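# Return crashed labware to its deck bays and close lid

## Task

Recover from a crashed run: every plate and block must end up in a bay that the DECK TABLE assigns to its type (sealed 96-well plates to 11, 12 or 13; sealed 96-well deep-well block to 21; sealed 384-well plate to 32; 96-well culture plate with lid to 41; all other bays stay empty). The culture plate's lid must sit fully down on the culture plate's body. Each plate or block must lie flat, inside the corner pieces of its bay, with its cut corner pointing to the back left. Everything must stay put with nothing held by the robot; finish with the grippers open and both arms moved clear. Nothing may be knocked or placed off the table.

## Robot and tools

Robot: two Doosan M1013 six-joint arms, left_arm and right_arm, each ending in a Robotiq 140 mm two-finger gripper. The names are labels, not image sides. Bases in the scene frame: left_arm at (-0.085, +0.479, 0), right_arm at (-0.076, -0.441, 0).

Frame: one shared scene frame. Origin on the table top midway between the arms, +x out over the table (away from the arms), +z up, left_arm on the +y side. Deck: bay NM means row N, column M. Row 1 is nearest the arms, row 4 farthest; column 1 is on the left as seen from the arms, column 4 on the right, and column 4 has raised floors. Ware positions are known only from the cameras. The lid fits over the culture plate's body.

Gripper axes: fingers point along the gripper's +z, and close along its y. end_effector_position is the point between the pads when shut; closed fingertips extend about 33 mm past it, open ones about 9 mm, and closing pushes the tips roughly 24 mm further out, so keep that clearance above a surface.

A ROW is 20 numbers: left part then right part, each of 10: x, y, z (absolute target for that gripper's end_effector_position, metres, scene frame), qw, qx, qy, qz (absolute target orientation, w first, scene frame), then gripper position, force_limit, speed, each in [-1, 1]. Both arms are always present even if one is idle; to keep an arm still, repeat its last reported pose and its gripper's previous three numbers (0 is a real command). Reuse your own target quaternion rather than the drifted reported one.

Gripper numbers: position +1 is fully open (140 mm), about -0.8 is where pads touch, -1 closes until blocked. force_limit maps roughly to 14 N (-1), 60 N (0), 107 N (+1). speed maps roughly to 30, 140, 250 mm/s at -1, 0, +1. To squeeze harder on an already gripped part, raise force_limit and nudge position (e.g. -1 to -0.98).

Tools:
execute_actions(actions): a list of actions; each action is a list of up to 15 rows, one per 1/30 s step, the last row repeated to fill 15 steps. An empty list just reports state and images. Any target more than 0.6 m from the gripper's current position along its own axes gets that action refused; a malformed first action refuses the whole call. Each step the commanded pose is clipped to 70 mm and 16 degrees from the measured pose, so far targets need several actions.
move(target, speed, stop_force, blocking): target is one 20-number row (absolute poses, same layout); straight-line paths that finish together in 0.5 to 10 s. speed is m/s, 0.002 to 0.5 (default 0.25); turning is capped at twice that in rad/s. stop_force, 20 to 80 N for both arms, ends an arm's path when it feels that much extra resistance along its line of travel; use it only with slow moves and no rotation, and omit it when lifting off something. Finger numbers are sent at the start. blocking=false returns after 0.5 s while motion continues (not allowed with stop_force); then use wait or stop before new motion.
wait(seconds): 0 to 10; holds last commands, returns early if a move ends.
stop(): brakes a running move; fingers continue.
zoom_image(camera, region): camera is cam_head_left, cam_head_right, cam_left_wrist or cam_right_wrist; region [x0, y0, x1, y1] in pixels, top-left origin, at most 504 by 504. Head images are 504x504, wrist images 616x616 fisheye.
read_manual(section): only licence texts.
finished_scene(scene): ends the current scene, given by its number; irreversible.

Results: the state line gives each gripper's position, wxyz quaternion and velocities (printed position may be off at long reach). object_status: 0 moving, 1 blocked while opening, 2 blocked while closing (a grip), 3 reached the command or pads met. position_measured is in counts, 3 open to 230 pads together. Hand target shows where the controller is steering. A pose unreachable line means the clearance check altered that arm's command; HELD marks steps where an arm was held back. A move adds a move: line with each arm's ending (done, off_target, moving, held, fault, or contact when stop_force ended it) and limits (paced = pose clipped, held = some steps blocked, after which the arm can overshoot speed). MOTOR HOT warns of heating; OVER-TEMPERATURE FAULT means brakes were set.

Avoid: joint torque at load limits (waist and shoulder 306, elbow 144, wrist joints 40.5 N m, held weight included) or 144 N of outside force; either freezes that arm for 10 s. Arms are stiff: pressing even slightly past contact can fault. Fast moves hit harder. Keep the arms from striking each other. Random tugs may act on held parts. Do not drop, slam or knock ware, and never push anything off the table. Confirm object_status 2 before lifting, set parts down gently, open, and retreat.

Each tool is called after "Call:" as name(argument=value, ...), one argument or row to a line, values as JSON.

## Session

Call:
execute_actions(
  actions=[],
)

Scene clock: 0.00 s.
left_arm: end_effector_position=(+0.5661, +0.4914, +0.3215) position_measured=3 object_status=3 end_effector_quat_wxyz=(+0.000, +1.000, +0.010, -0.000) end_effector_velocity=(+0.000, +0.000, -0.000) end_effector_angular_velocity=(-0.000, -0.001, +0.001) | right_arm: end_effector_position=(+0.5704, -0.3640, +0.3219) position_measured=3 object_status=3 end_effector_quat_wxyz=(+0.000, +0.998, +0.060, +0.000) end_effector_velocity=(-0.000, +0.000, +0.000) end_effector_angular_velocity=(-0.000, +0.001, -0.000)
Joint positions: left_arm=[-0.054  0.165  1.604 -0.001  1.373  1.517] | right_arm=[-0.055  0.165  1.604 -0.001  1.373  1.516]
Joint velocities: left_arm=[ 0.001 -0.     0.    -0.    -0.001 -0.   ] | right_arm=[ 0.    -0.    -0.    -0.     0.001  0.001]
Hand target (left_arm): +0.566, +0.491, +0.322; +0.000, +1.000, +0.010, -0.000
Hand target (right_arm): +0.570, -0.364, +0.322; +0.000, +0.998, +0.060, +0.000

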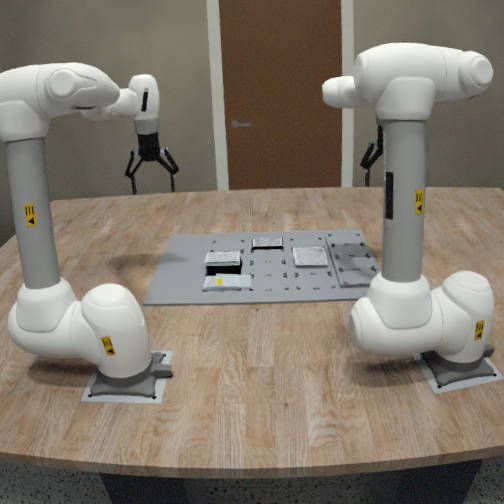

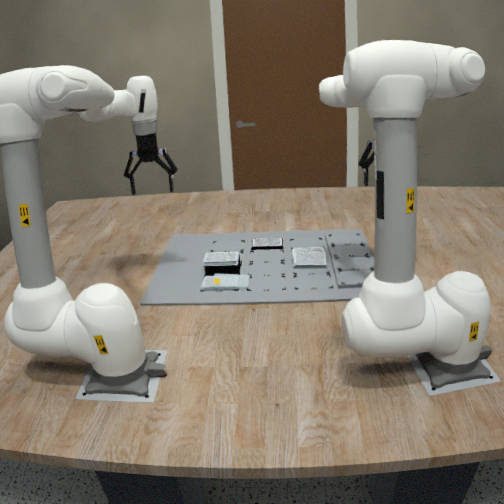

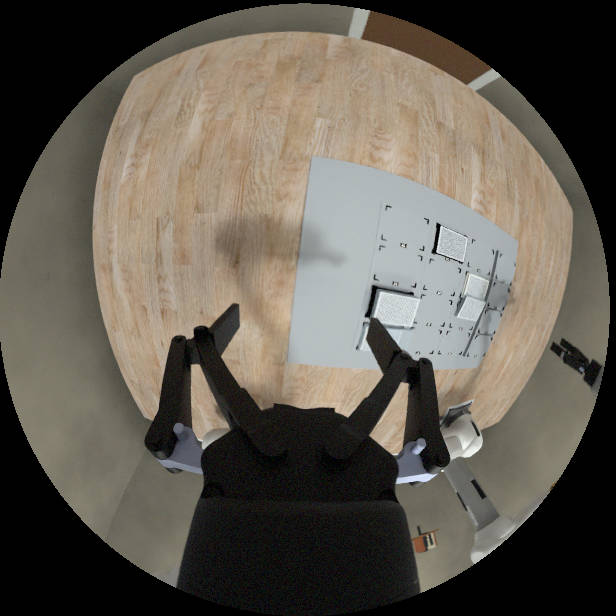

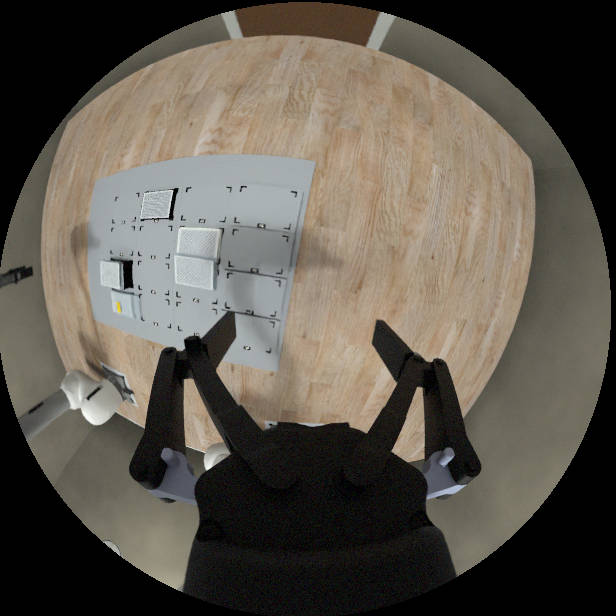

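Call:
zoom_image(
  camera="cam_head_left",
  region=[170,220,390,310],
)

Call:
move(
  target=[0.40,0.245,0.2,0,1,-0.009,0,1,0,0,0.5704,-0.364,0.3219,0,0.998,0.06,0,1,0,0],
)

Call:
zoom_image(
  camera="cam_left_wrist",
  region=[150,150,500,450],
)

Region (170, 220, 390, 310) of cam_head_left's 504x504 image, scaled by 2.291, with more detail than that image has; it fills the top 206 rows of this view, and the rest is white.

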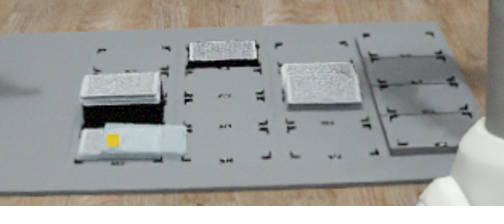

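Scene clock: 4.43 s.
left_arm: end_effector_position=(+0.3995, +0.2449, +0.2002) position_measured=3 object_status=3 end_effector_quat_wxyz=(-0.000, +1.000, -0.009, -0.000) end_effector_velocity=(-0.000, +0.000, -0.001) end_effector_angular_velocity=(+0.001, +0.001, +0.001) | right_arm: end_effector_position=(+0.5704, -0.3640, +0.3219) position_measured=3 object_status=3 end_effector_quat_wxyz=(-0.000, +0.998, +0.060, +0.000) end_effector_velocity=(+0.000, +0.000, +0.000) end_effector_angular_velocity=(-0.000, -0.001, +0.001)
Joint positions: left_arm=[-0.535  0.05   1.962  0.     1.129  1.074] | right_arm=[-0.055  0.165  1.603  0.     1.373  1.515]
Joint velocities: left_arm=[ 0.     0.001  0.001  0.     0.    -0.   ] | right_arm=[ 0.    -0.    -0.    -0.    -0.001 -0.001]
Hand target (left_arm): +0.399, +0.245, +0.200; -0.000, +1.000, -0.009, -0.000
Hand target (right_arm): +0.570, -0.364, +0.322; -0.000, +0.998, +0.060, +0.000
Off the commanded pose (left_arm): 0.001 m, 0 deg.
Off the commanded pose (right_arm): 0.000 m, 0 deg.
move: done
camera_calibration (this result's frames):
cam_left_wrist: T_world_to_cam=[[0.0748381, -0.997164, -0.00798722, 0.219045], [-0.921266, -0.0722031, 0.382173, 0.325855], [-0.381665, -0.0212427, -0.924056, 0.542238], [0, 0, 0, 1]] pos_world=[0.490759, 0.25347, 0.378275]
cam_right_wrist: T_world_to_cam=[[0.193812, -0.980549, 0.0309982, -0.479406], [-0.925615, -0.172301, 0.33697, 0.376828], [-0.325074, -0.0940011, -0.941005, 0.631801], [0, 0, 0, 1]] pos_world=[0.647095, -0.345763, 0.482409]

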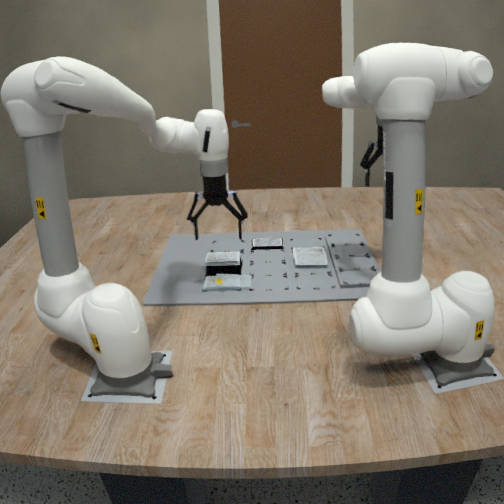

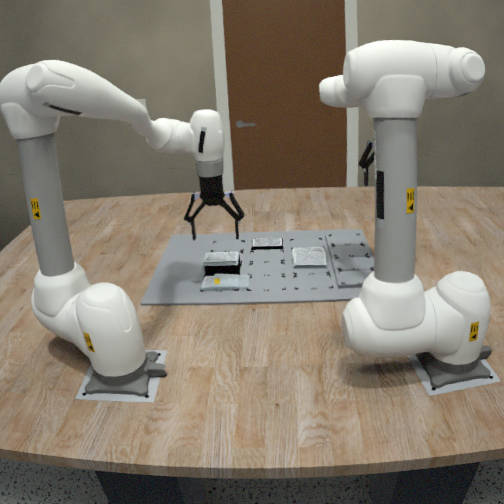

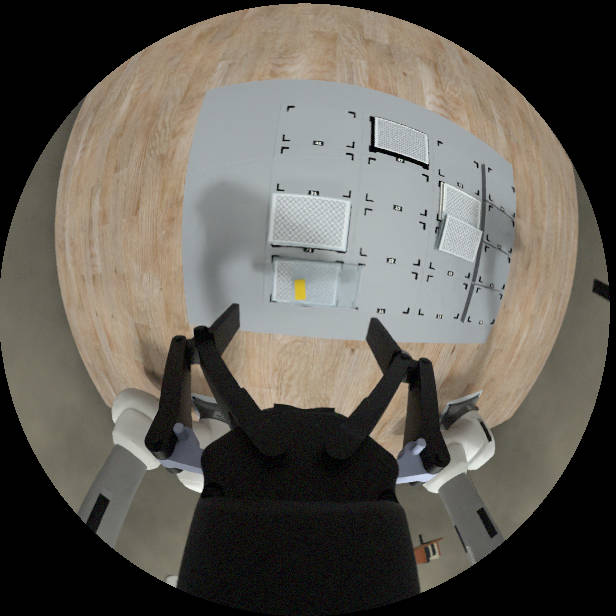

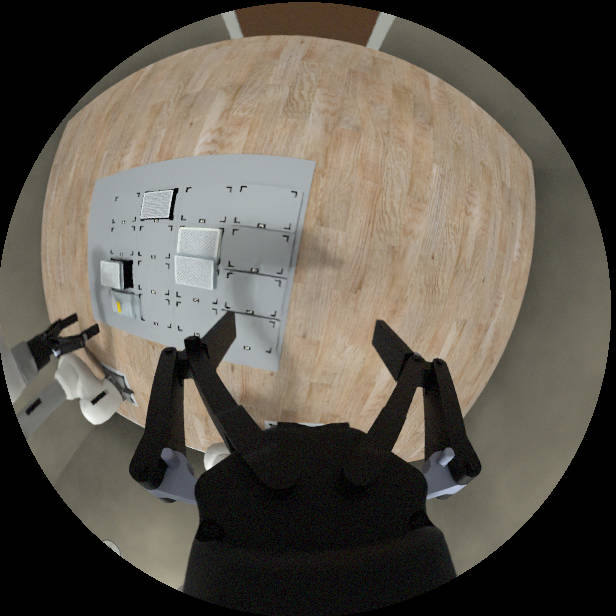

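Region (150, 150, 500, 450) of cam_left_wrist's 616x616 image, scaled by 1.440, with more detail than that image has; it fills the top 432 rows of this view, and the rest is white.

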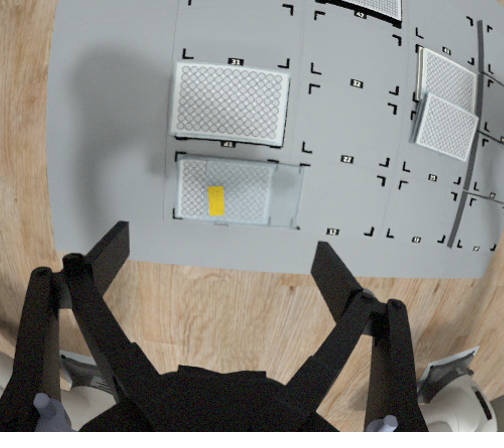

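Call:
move(
  target=[0.507,0.243,0.12,0,1,-0.009,0,1,0,0,0.5704,-0.364,0.3219,0,0.998,0.06,0,1,0,0],
)

Call:
zoom_image(
  camera="cam_left_wrist",
  region=[160,180,460,420],
)

Scene clock: 5.80 s.
left_arm: end_effector_position=(+0.5070, +0.2430, +0.1198) position_measured=3 object_status=3 end_effector_quat_wxyz=(-0.000, +1.000, -0.009, +0.000) end_effector_velocity=(+0.001, -0.000, +0.001) end_effector_angular_velocity=(-0.001, -0.002, +0.001) | right_arm: end_effector_position=(+0.5704, -0.3640, +0.3219) position_measured=3 object_status=3 end_effector_quat_wxyz=(-0.000, +0.998, +0.060, +0.000) end_effector_velocity=(-0.000, +0.000, -0.000) end_effector_angular_velocity=(+0.000, +0.001, -0.000)
Joint positions: left_arm=[-0.454  0.266  1.867  0.     1.008  1.155] | right_arm=[-0.055  0.165  1.603  0.     1.373  1.515]
Joint velocities: left_arm=[ 0.    -0.    -0.001 -0.001 -0.001 -0.001] | right_arm=[ 0.     0.    -0.     0.     0.     0.001]
Hand target (left_arm): +0.507, +0.243, +0.120; -0.000, +1.000, -0.009, +0.000
Hand target (right_arm): +0.570, -0.364, +0.322; -0.000, +0.998, +0.060, -0.000
Off the commanded pose (left_arm): 0.000 m, 0 deg.
Off the commanded pose (right_arm): 0.000 m, 0 deg.
move: done
camera_calibration (this result's frames):
cam_left_wrist: T_world_to_cam=[[0.0746261, -0.99718, -0.00798831, 0.208624], [-0.921401, -0.0720143, 0.381882, 0.45559], [-0.38138, -0.0211379, -0.924177, 0.50877], [0, 0, 0, 1]] pos_world=[0.598247, 0.251599, 0.297879]
cam_right_wrist: T_world_to_cam=[[0.193812, -0.980549, 0.0309981, -0.479406], [-0.925615, -0.172301, 0.33697, 0.376828], [-0.325075, -0.0940012, -0.941005, 0.631802], [0, 0, 0, 1]] pos_world=[0.647095, -0.345763, 0.48241]

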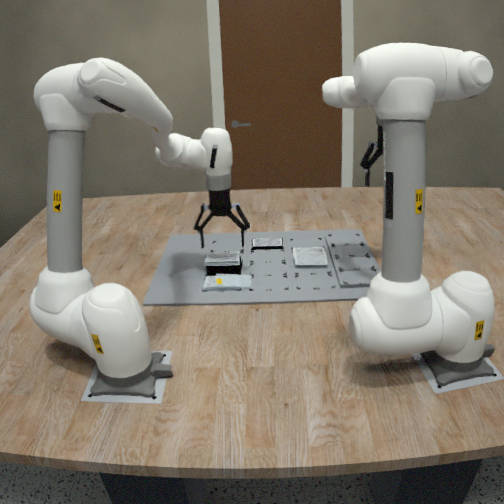

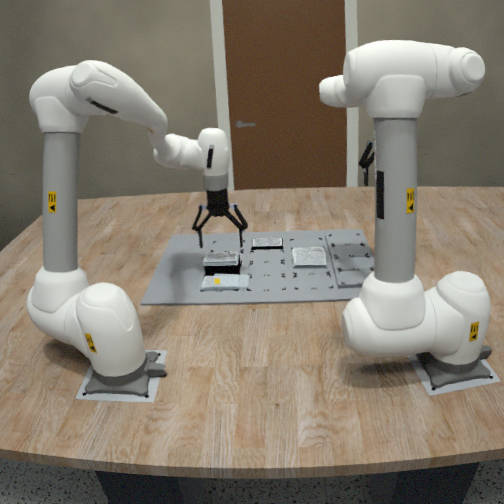

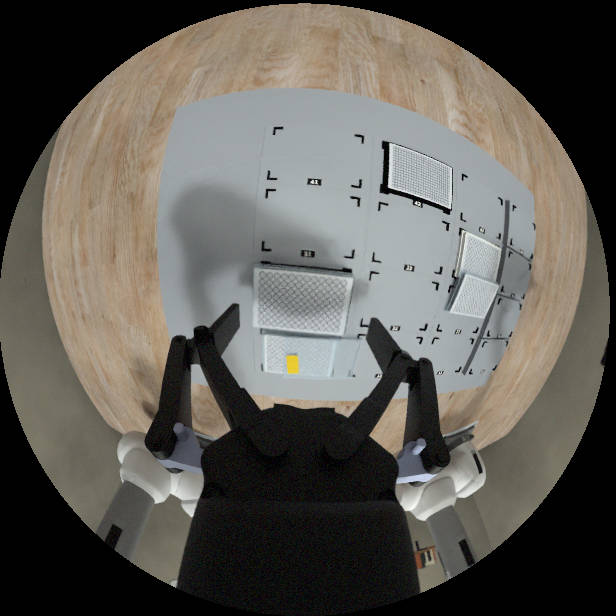

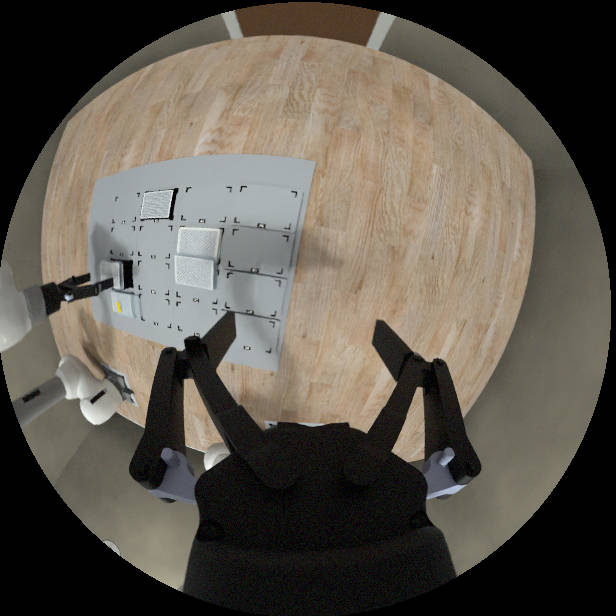

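Region (160, 180, 460, 420) of cam_left_wrist's 616x616 image, scaled by 1.680, with more detail than that image has; it fills the top 403 rows of this view, and the rest is white.

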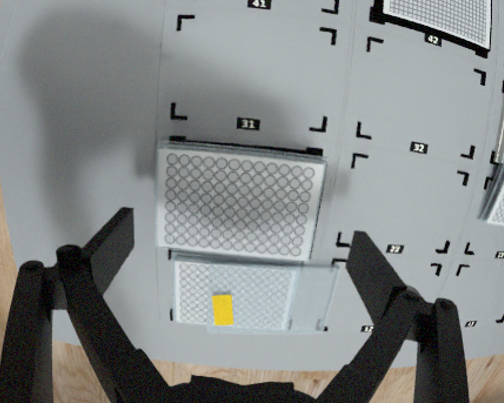

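Call:
move(
  target=[0.517,0.251,0.082,0,1,-0.009,0,1,0,0,0.5704,-0.364,0.3219,0,0.998,0.06,0,1,0,0],
  speed=0.1,
)

Call:
zoom_image(
  camera="cam_left_wrist",
  region=[180,220,430,420],
)

Scene clock: 6.90 s.
left_arm: end_effector_position=(+0.5170, +0.2510, +0.0819) position_measured=3 object_status=3 end_effector_quat_wxyz=(-0.000, +1.000, -0.009, -0.000) end_effector_velocity=(+0.000, -0.000, +0.000) end_effector_angular_velocity=(-0.000, -0.001, -0.001) | right_arm: end_effector_position=(+0.5704, -0.3640, +0.3219) position_measured=3 object_status=3 end_effector_quat_wxyz=(-0.000, +0.998, +0.060, +0.000) end_effector_velocity=(+0.000, +0.001, -0.000) end_effector_angular_velocity=(+0.000, -0.000, +0.001)
Joint positions: left_arm=[-0.437  0.311  1.887  0.     0.943  1.173] | right_arm=[-0.055  0.165  1.603  0.     1.373  1.515]
Joint velocities: left_arm=[-0.    -0.    -0.     0.    -0.001  0.001] | right_arm=[ 0.001  0.     0.     0.    -0.001 -0.001]
Hand target (left_arm): +0.517, +0.251, +0.082; -0.000, +1.000, -0.009, +0.000
Hand target (right_arm): +0.570, -0.364, +0.322; -0.000, +0.998, +0.060, -0.000
Off the commanded pose (left_arm): 0.000 m, 0 deg.
Off the commanded pose (right_arm): 0.000 m, 0 deg.
move: done
camera_calibration (this result's frames):
cam_left_wrist: T_world_to_cam=[[0.0747092, -0.997174, -0.00785752, 0.215502], [-0.921322, -0.0720369, 0.382068, 0.479744], [-0.381555, -0.0213047, -0.924101, 0.477853], [0, 0, 0, 1]] pos_world=[0.608225, 0.259633, 0.259983]
cam_right_wrist: T_world_to_cam=[[0.193812, -0.980549, 0.0309981, -0.479406], [-0.925615, -0.172301, 0.33697, 0.376828], [-0.325075, -0.0940012, -0.941005, 0.631802], [0, 0, 0, 1]] pos_world=[0.647095, -0.345763, 0.48241]

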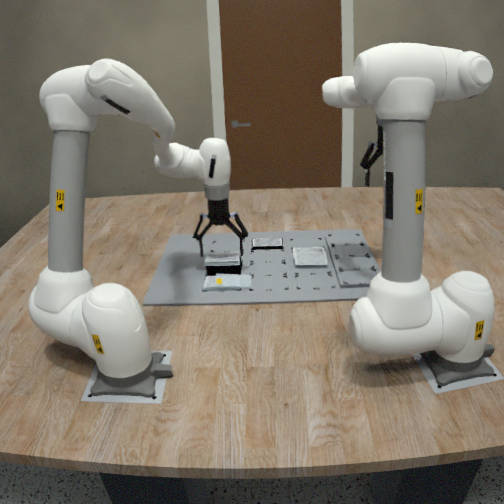

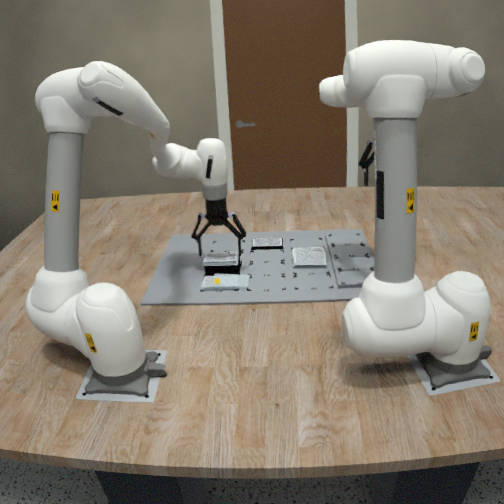

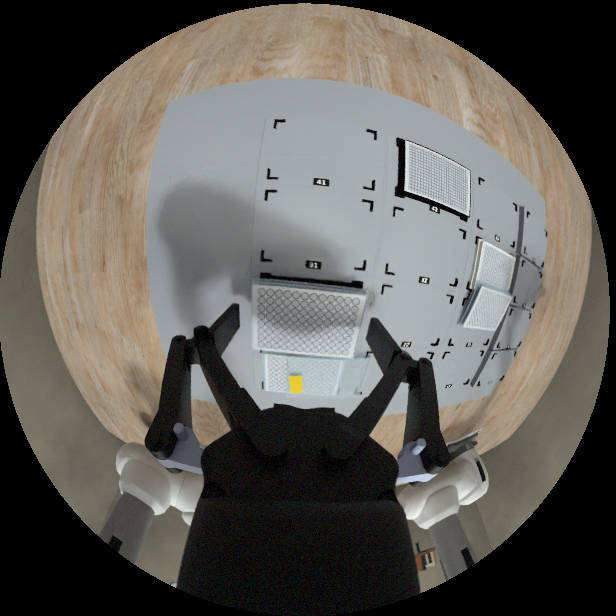

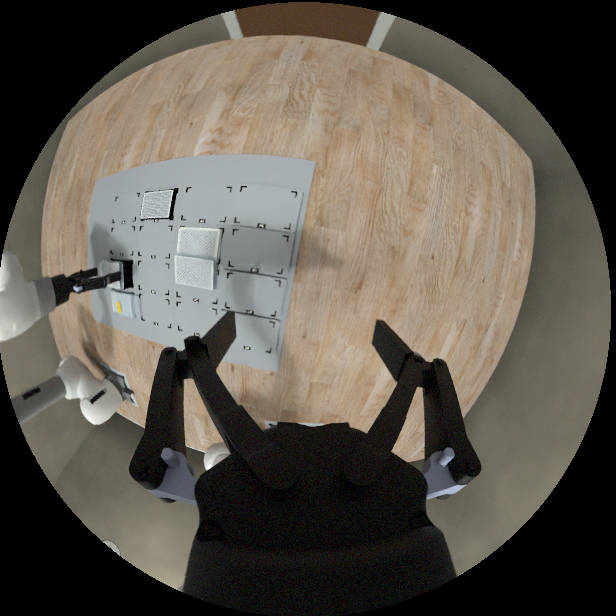

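Region (180, 220, 430, 420) of cam_left_wrist's 616x616 image, scaled by 2.016, with more detail than that image has; it fills the top 403 rows of this view, and the rest is white.

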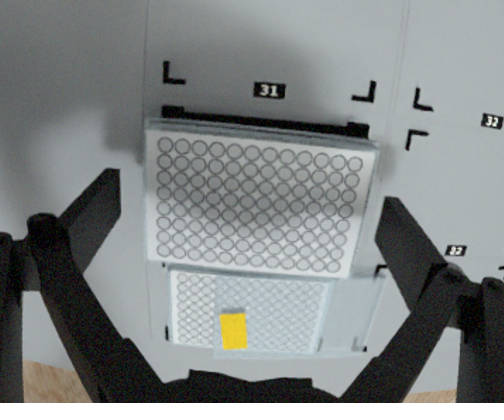

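Call:
move(
  target=[0.513,0.246,0.070,0,1,-0.009,0,1,0,0,0.5704,-0.364,0.3219,0,0.998,0.06,0,1,0,0],
  speed=0.03,
)

Call:
zoom_image(
  camera="cam_left_wrist",
  region=[180,220,430,420],
)

Scene clock: 7.93 s.
left_arm: end_effector_position=(+0.5130, +0.2460, +0.0700) position_measured=3 object_status=3 end_effector_quat_wxyz=(-0.000, +1.000, -0.009, -0.000) end_effector_velocity=(-0.001, -0.000, -0.002) end_effector_angular_velocity=(+0.000, +0.003, +0.001) | right_arm: end_effector_position=(+0.5704, -0.3640, +0.3219) position_measured=3 object_status=3 end_effector_quat_wxyz=(-0.000, +0.998, +0.060, +0.000) end_effector_velocity=(+0.000, +0.000, -0.000) end_effector_angular_velocity=(-0.000, -0.001, +0.000)
Joint positions: left_arm=[-0.446  0.321  1.9   -0.     0.921  1.163] | right_arm=[-0.055  0.165  1.603  0.     1.373  1.515]
Joint velocities: left_arm=[-0.     0.002  0.    -0.001  0.001 -0.   ] | right_arm=[ 0.001  0.    -0.    -0.    -0.001  0.   ]
Hand target (left_arm): +0.513, +0.246, +0.070; -0.000, +1.000, -0.009, -0.000
Hand target (right_arm): +0.570, -0.364, +0.322; -0.000, +0.998, +0.060, -0.000
Off the commanded pose (left_arm): 0.000 m, 0 deg.
Off the commanded pose (right_arm): 0.000 m, 0 deg.
move: done
camera_calibration (this result's frames):
cam_left_wrist: T_world_to_cam=[[0.0746973, -0.997176, -0.00780679, 0.210694], [-0.921335, -0.0720072, 0.382044, 0.480284], [-0.381527, -0.021345, -0.924111, 0.465188], [0, 0, 0, 1]] pos_world=[0.604246, 0.254612, 0.248041]
cam_right_wrist: T_world_to_cam=[[0.193812, -0.980549, 0.0309983, -0.479406], [-0.925615, -0.172301, 0.33697, 0.376828], [-0.325075, -0.0940013, -0.941005, 0.631802], [0, 0, 0, 1]] pos_world=[0.647095, -0.345763, 0.48241]

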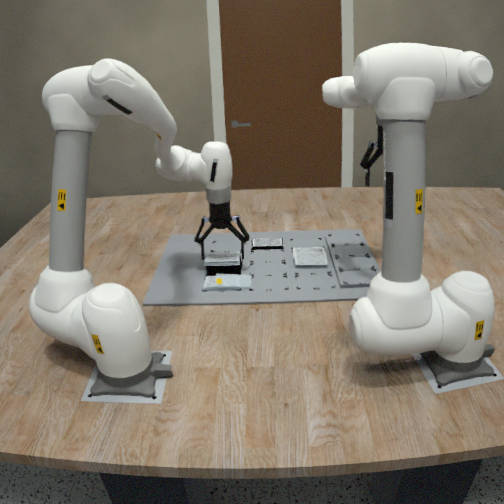

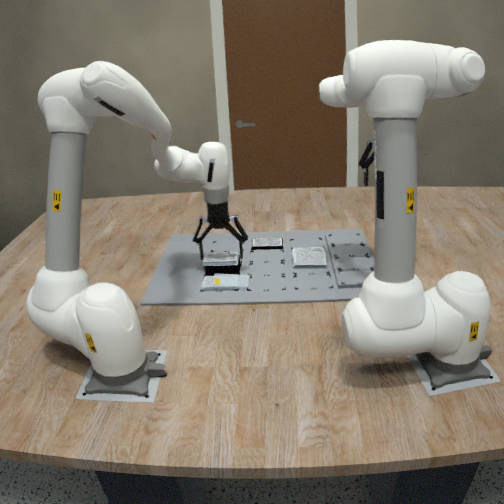

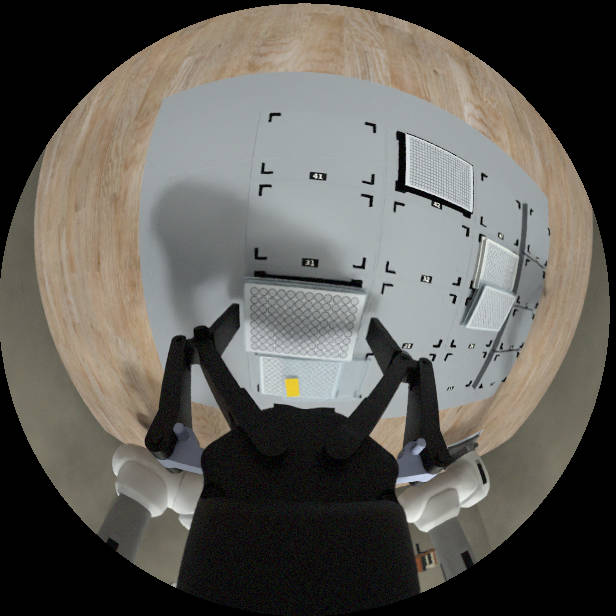

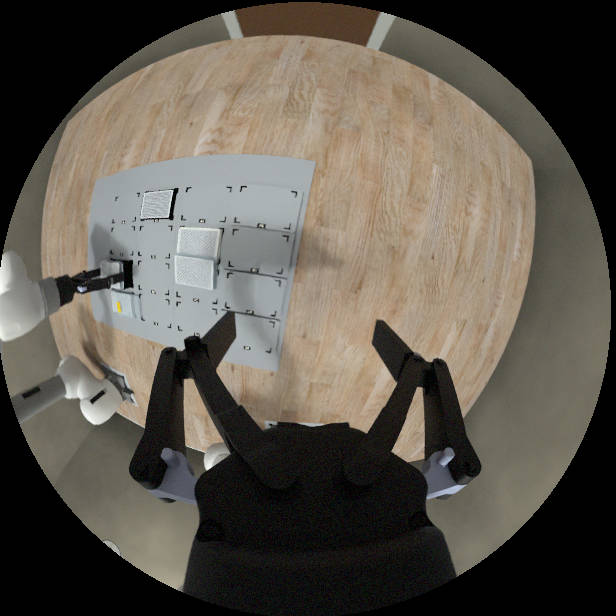

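Region (180, 220, 430, 420) of cam_left_wrist's 616x616 image, scaled by 2.016, with more detail than that image has; it fills the top 403 rows of this view, and the rest is white.

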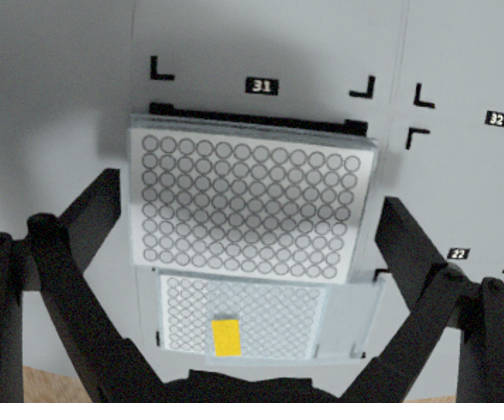

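Call:
execute_actions(
  actions=[
    [[0.513,0.246,0.068,0,1,-0.009,0,1,0,0,0.5704,-0.364,0.3219,0,0.998,0.06,0,1,0,0]],
    [[0.513,0.246,0.068,0,1,-0.009,0,-1,0,-0.5,0.5704,-0.364,0.3219,0,0.998,0.06,0,1,0,0]],
    [[0.513,0.246,0.068,0,1,-0.009,0,-1,0,-0.5,0.5704,-0.364,0.3219,0,0.998,0.06,0,1,0,0]],
  ],
)

Call:
move(
  target=[0.513,0.246,0.12,0,1,-0.009,0,-1,0,-0.5,0.5704,-0.364,0.3219,0,0.998,0.06,0,1,0,0],
  speed=0.1,
)

Call:
move(
  target=[0.72,-0.08,0.07,0,1,-0.009,0,-1,0,-0.5,0.5704,-0.364,0.3219,0,0.998,0.06,0,1,0,0],
)

Call:
zoom_image(
  camera="cam_left_wrist",
  region=[180,220,430,420],
)

Scene clock: 10.00 s.
left_arm: end_effector_position=(+0.5130, +0.2460, +0.0680) position_measured=35 object_status=2 end_effector_quat_wxyz=(+0.000, +1.000, -0.009, +0.000) end_effector_velocity=(+0.000, +0.000, +0.000) end_effector_angular_velocity=(+0.001, -0.001, -0.001) | right_arm: end_effector_position=(+0.5704, -0.3640, +0.3219) position_measured=3 object_status=3 end_effector_quat_wxyz=(-0.000, +0.998, +0.060, +0.000) end_effector_velocity=(+0.000, +0.000, -0.000) end_effector_angular_velocity=(+0.000, -0.000, +0.001)
Joint positions: left_arm=[-0.446  0.323  1.902 -0.     0.917  1.163] | right_arm=[-0.055  0.165  1.603  0.     1.373  1.515]
Joint velocities: left_arm=[-0.    -0.     0.     0.002  0.    -0.   ] | right_arm=[ 0.     0.     0.     0.    -0.001 -0.   ]
Hand target (left_arm): +0.513, +0.246, +0.068; -0.000, +1.000, -0.009, +0.000
Hand target (right_arm): +0.570, -0.364, +0.322; -0.000, +0.998, +0.060, -0.000
Off the commanded pose (left_arm): 0.000 m, 0 deg.
Off the commanded pose (right_arm): 0.000 m, 0 deg.
Step readings (end_effector_position; steps 1 to 15: 1st action; 16 to 30: 2nd action; 31 to 45: 3rd action):
0: left_arm (+0.5130, +0.2460, +0.0700) | right_arm (+0.5704, -0.3640, +0.3219)
1: left_arm (+0.5130, +0.2460, +0.0700) | right_arm (+0.5704, -0.3640, +0.3219)
2: left_arm (+0.5131, +0.2459, +0.0690) | right_arm (+0.5704, -0.3640, +0.3219)
4: left_arm (+0.5129, +0.2460, +0.0680) | right_arm (+0.5704, -0.3640, +0.3219)
8: left_arm (+0.5129, +0.2460, +0.0680) | right_arm (+0.5704, -0.3640, +0.3219)
15: left_arm (+0.5130, +0.2460, +0.0680) | right_arm (+0.5704, -0.3640, +0.3219)
16: left_arm (+0.5130, +0.2460, +0.0680) | right_arm (+0.5704, -0.3640, +0.3219)
17: left_arm (+0.5130, +0.2460, +0.0680) | right_arm (+0.5704, -0.3640, +0.3219)
19: left_arm (+0.5130, +0.2460, +0.0680) | right_arm (+0.5704, -0.3640, +0.3219)
23: left_arm (+0.5131, +0.2459, +0.0681) | right_arm (+0.5704, -0.3640, +0.3219)
30: left_arm (+0.5131, +0.2459, +0.0681) | right_arm (+0.5704, -0.3640, +0.3219)
31: left_arm (+0.5131, +0.2460, +0.0681) | right_arm (+0.5704, -0.3640, +0.3219)
32: left_arm (+0.5130, +0.2460, +0.0680) | right_arm (+0.5704, -0.3640, +0.3219)
34: left_arm (+0.5130, +0.2460, +0.0680) | right_arm (+0.5704, -0.3640, +0.3219)
38: left_arm (+0.5130, +0.2460, +0.0680) | right_arm (+0.5704, -0.3640, +0.3219)
45: end_effector_position above
camera_calibration (this result's frames):
cam_left_wrist: T_world_to_cam=[[0.0746717, -0.997178, -0.00778251, 0.210661], [-0.921354, -0.0719752, 0.382003, 0.481057], [-0.381485, -0.0213543, -0.924128, 0.463351], [0, 0, 0, 1]] pos_world=[0.604255, 0.254585, 0.24607]
cam_right_wrist: T_world_to_cam=[[0.193812, -0.980549, 0.0309983, -0.479406], [-0.925615, -0.172301, 0.33697, 0.376828], [-0.325075, -0.0940014, -0.941005, 0.631802], [0, 0, 0, 1]] pos_world=[0.647095, -0.345763, 0.48241]

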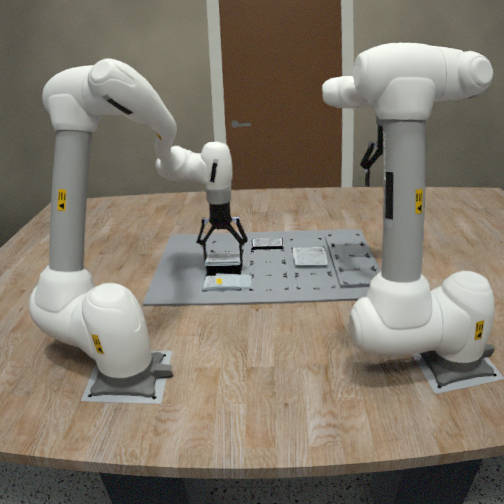

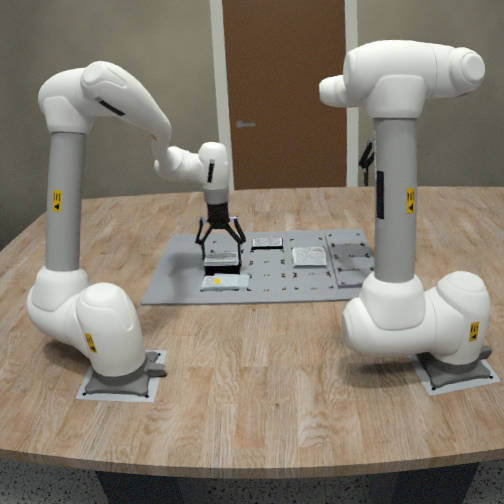

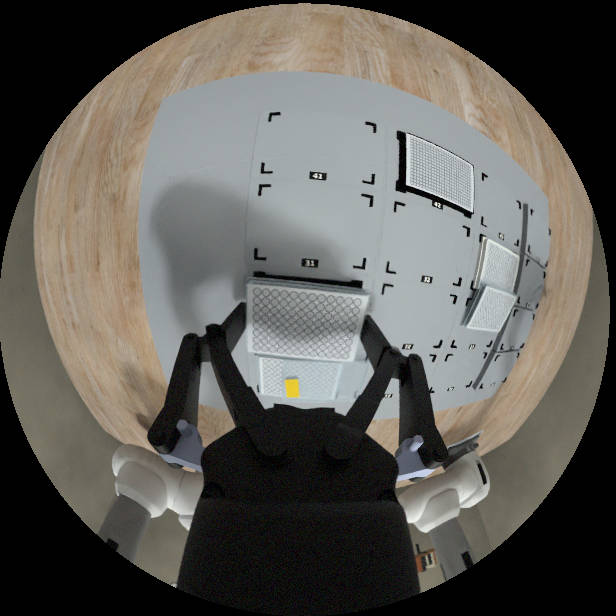

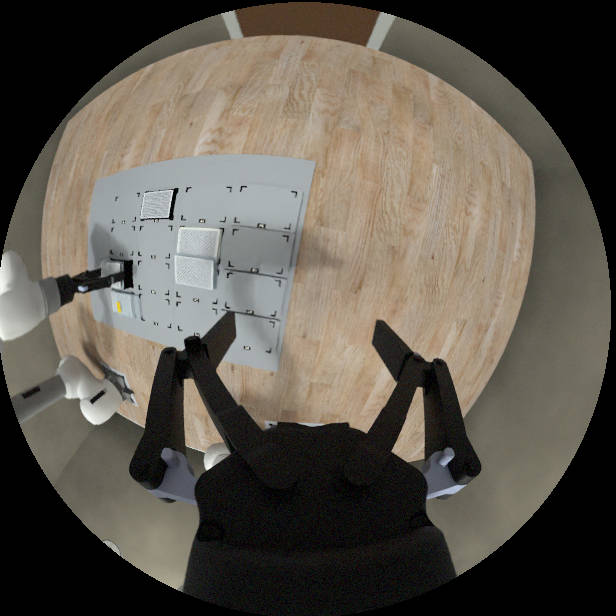

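Scene clock: 10.80 s.
left_arm: end_effector_position=(+0.5130, +0.2460, +0.1201) position_measured=36 object_status=2 end_effector_quat_wxyz=(+0.000, +1.000, -0.009, +0.000) end_effector_velocity=(-0.000, +0.000, +0.000) end_effector_angular_velocity=(-0.000, -0.001, +0.001) | right_arm: end_effector_position=(+0.5704, -0.3640, +0.3219) position_measured=3 object_status=3 end_effector_quat_wxyz=(-0.000, +0.998, +0.060, -0.000) end_effector_velocity=(-0.000, -0.000, +0.000) end_effector_angular_velocity=(+0.000, +0.000, -0.002)
Joint positions: left_arm=[-0.446  0.273  1.859 -0.     1.011  1.163] | right_arm=[-0.055  0.165  1.603  0.     1.373  1.515]
Joint velocities: left_arm=[ 0.    -0.001  0.001  0.    -0.    -0.   ] | right_arm=[-0.001 -0.    -0.     0.     0.     0.002]
Hand target (left_arm): +0.513, +0.246, +0.120; +0.000, +1.000, -0.009, -0.000
Hand target (right_arm): +0.570, -0.364, +0.322; -0.000, +0.998, +0.060, -0.000
Off the commanded pose (left_arm): 0.000 m, 0 deg.
Off the commanded pose (right_arm): 0.000 m, 0 deg.
move: done
camera_calibration (this result's frames):
cam_left_wrist: T_world_to_cam=[[0.0746906, -0.997177, -0.00774827, 0.211039], [-0.921353, -0.0719795, 0.382005, 0.461178], [-0.381484, -0.0213933, -0.924128, 0.511455], [0, 0, 0, 1]] pos_world=[0.604257, 0.25458, 0.298113]
cam_right_wrist: T_world_to_cam=[[0.193812, -0.980549, 0.0309981, -0.479406], [-0.925615, -0.172301, 0.33697, 0.376828], [-0.325075, -0.0940012, -0.941005, 0.631802], [0, 0, 0, 1]] pos_world=[0.647095, -0.345763, 0.48241]

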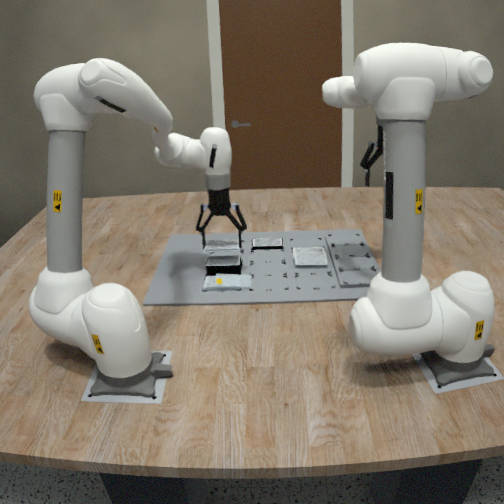

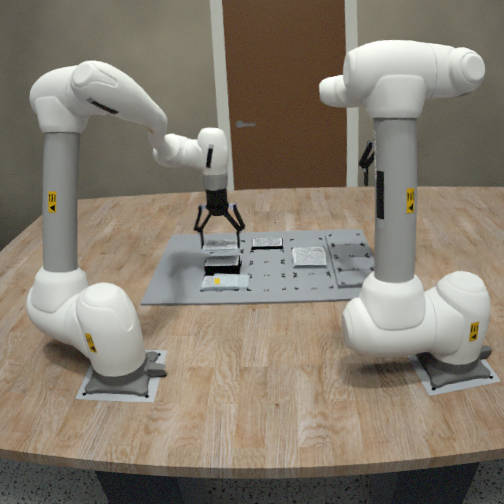

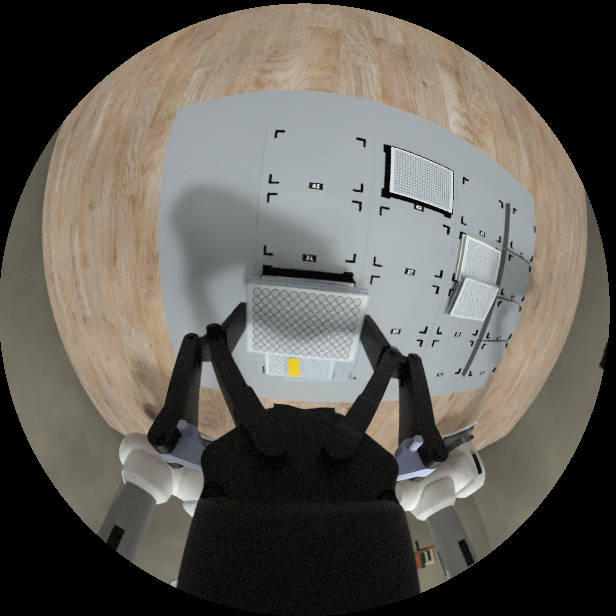

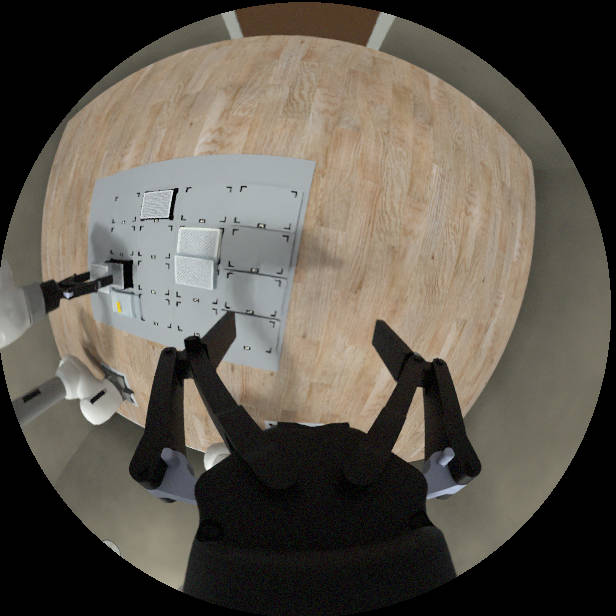

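Scene clock: 12.73 s.
left_arm: end_effector_position=(+0.7193, -0.0803, +0.0696) position_measured=36 object_status=2 end_effector_quat_wxyz=(-0.000, +1.000, -0.009, -0.000) end_effector_velocity=(+0.001, +0.000, +0.001) end_effector_angular_velocity=(-0.001, -0.001, +0.001) | right_arm: end_effector_position=(+0.5704, -0.3640, +0.3219) position_measured=3 object_status=3 end_effector_quat_wxyz=(-0.000, +0.998, +0.060, +0.000) end_effector_velocity=(+0.000, +0.000, -0.000) end_effector_angular_velocity=(-0.000, -0.000, +0.000)
Joint positions: left_arm=[-0.664  0.809  1.086 -0.     1.247  0.946] | right_arm=[-0.055  0.165  1.603  0.     1.373  1.515]
Joint velocities: left_arm=[ 0.    -0.    -0.001 -0.     0.001 -0.001] | right_arm=[ 0.     0.     0.    -0.    -0.001  0.   ]
Hand target (left_arm): +0.719, -0.080, +0.070; -0.000, +1.000, -0.009, -0.000
Hand target (right_arm): +0.570, -0.364, +0.322; -0.000, +0.998, +0.060, -0.000
Off the commanded pose (left_arm): 0.001 m, 0 deg.
Off the commanded pose (right_arm): 0.000 m, 0 deg.
move: done
camera_calibration (this result's frames):
cam_left_wrist: T_world_to_cam=[[0.0743249, -0.997203, -0.00782882, -0.129867], [-0.921336, -0.0716701, 0.382103, 0.647026], [-0.381596, -0.0211868, -0.924086, 0.536655], [0, 0, 0, 1]] pos_world=[0.810566, -0.0717618, 0.247668]
cam_right_wrist: T_world_to_cam=[[0.193812, -0.980549, 0.0309981, -0.479406], [-0.925615, -0.172301, 0.33697, 0.376828], [-0.325075, -0.0940012, -0.941005, 0.631802], [0, 0, 0, 1]] pos_world=[0.647095, -0.345763, 0.48241]

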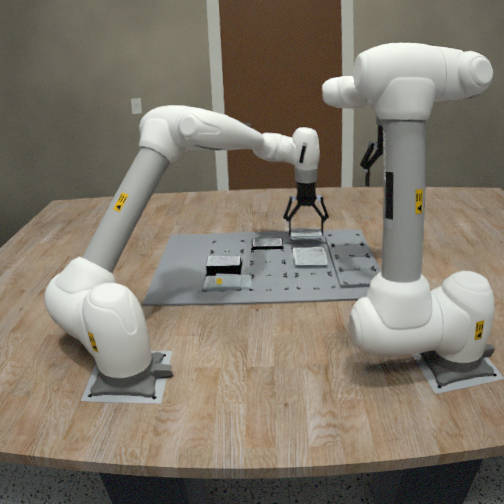

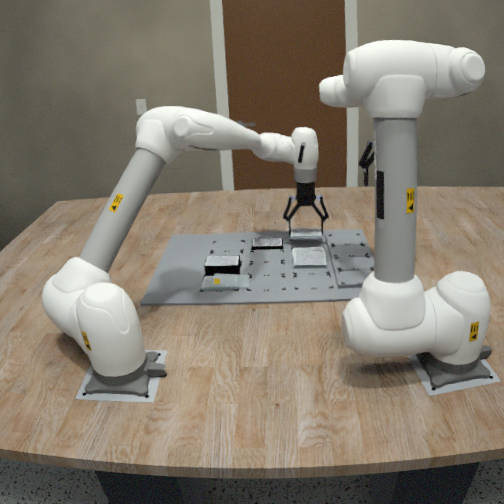

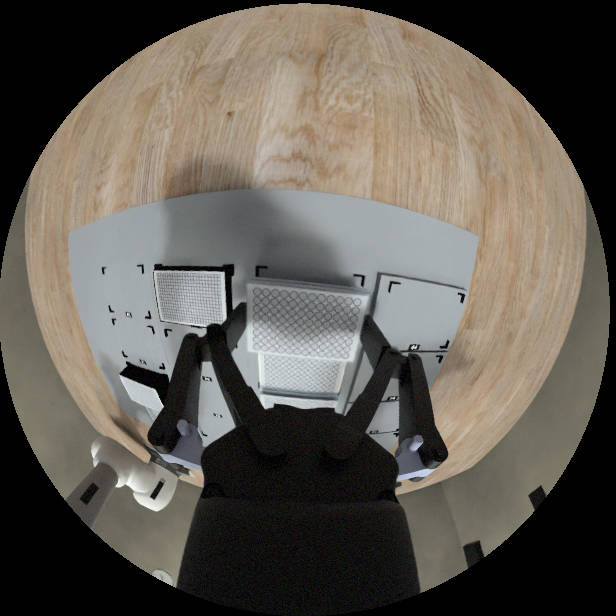

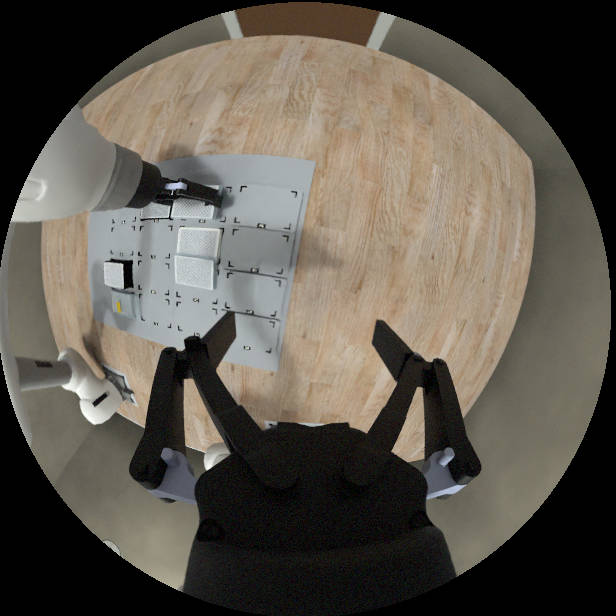

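Region (180, 220, 430, 420) of cam_left_wrist's 616x616 image, scaled by 2.016, with more detail than that image has; it fills the top 403 rows of this view, and the rest is white.

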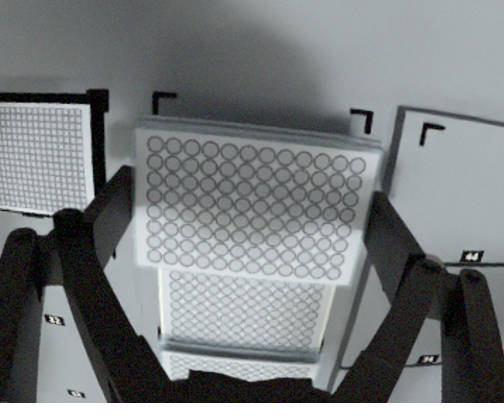

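Call:
move(
  target=[0.723,-0.08,0.033,0,1,-0.009,0,-1,0,-0.5,0.5704,-0.364,0.3219,0,0.998,0.06,0,1,0,0],
  speed=0.06,
)

Call:
zoom_image(
  camera="cam_left_wrist",
  region=[220,240,400,400],
)

Scene clock: 13.90 s.
left_arm: end_effector_position=(+0.7230, -0.0799, +0.0329) position_measured=36 object_status=2 end_effector_quat_wxyz=(-0.000, +1.000, -0.009, -0.000) end_effector_velocity=(+0.000, -0.000, +0.001) end_effector_angular_velocity=(-0.001, -0.001, -0.000) | right_arm: end_effector_position=(+0.5704, -0.3640, +0.3219) position_measured=3 object_status=3 end_effector_quat_wxyz=(-0.000, +0.998, +0.060, +0.000) end_effector_velocity=(-0.000, -0.000, +0.000) end_effector_angular_velocity=(-0.000, +0.001, -0.001)
Joint positions: left_arm=[-0.661  0.837  1.104  0.     1.201  0.948] | right_arm=[-0.055  0.165  1.603  0.     1.373  1.515]
Joint velocities: left_arm=[ 0.    -0.001 -0.    -0.    -0.     0.   ] | right_arm=[-0.    -0.     0.    -0.     0.001  0.   ]
Hand target (left_arm): +0.723, -0.080, +0.033; -0.000, +1.000, -0.009, +0.000
Hand target (right_arm): +0.570, -0.364, +0.322; -0.000, +0.998, +0.060, -0.000
Off the commanded pose (left_arm): 0.000 m, 0 deg.
Off the commanded pose (right_arm): 0.000 m, 0 deg.
move: done
camera_calibration (this result's frames):
cam_left_wrist: T_world_to_cam=[[0.0746844, -0.997176, -0.0079007, -0.13031], [-0.921323, -0.0720305, 0.382068, 0.664427], [-0.381558, -0.0212554, -0.9241, 0.504103], [0, 0, 0, 1]] pos_world=[0.814228, -0.0713678, 0.210956]
cam_right_wrist: T_world_to_cam=[[0.193812, -0.980549, 0.0309983, -0.479406], [-0.925615, -0.172301, 0.33697, 0.376828], [-0.325075, -0.0940013, -0.941005, 0.631802], [0, 0, 0, 1]] pos_world=[0.647095, -0.345763, 0.48241]

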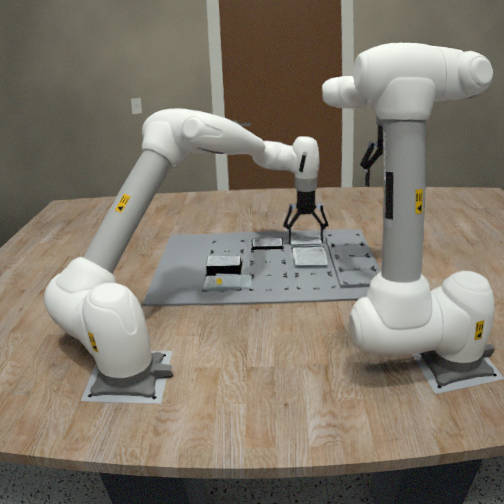

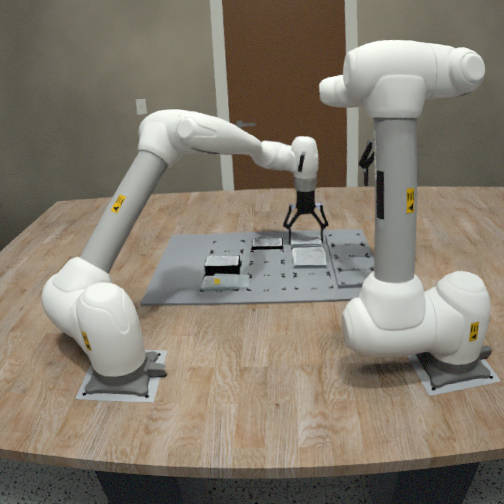

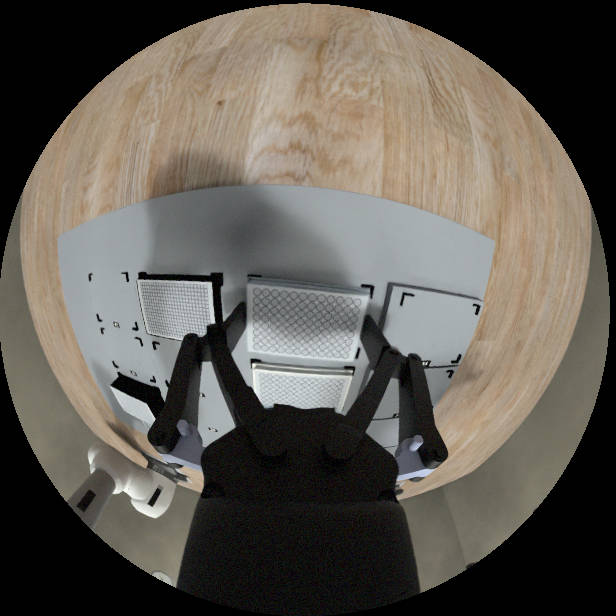

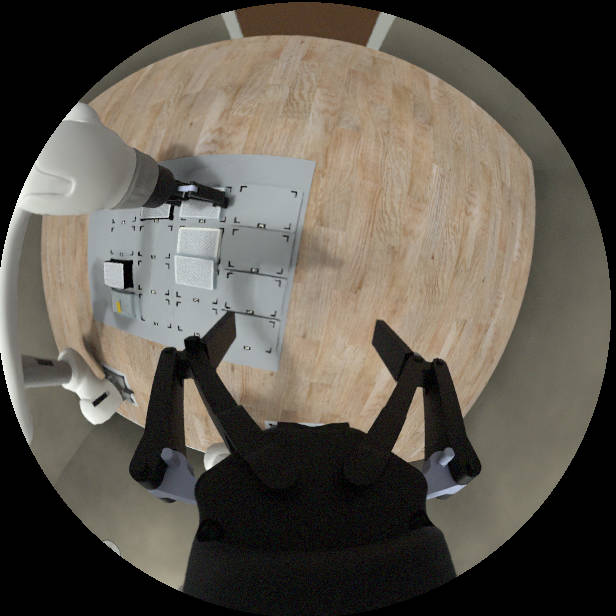

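Region (220, 240, 400, 400) of cam_left_wrist's 616x616 image, scaled by 2.800, with more detail than that image has.

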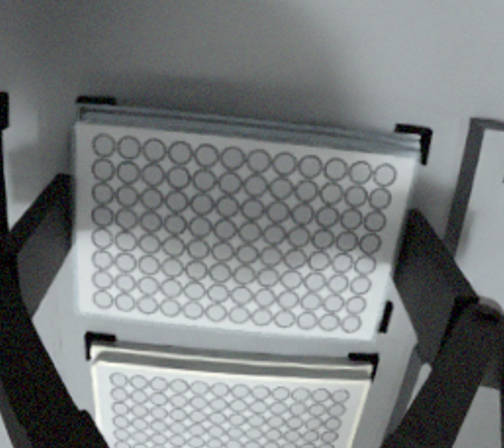

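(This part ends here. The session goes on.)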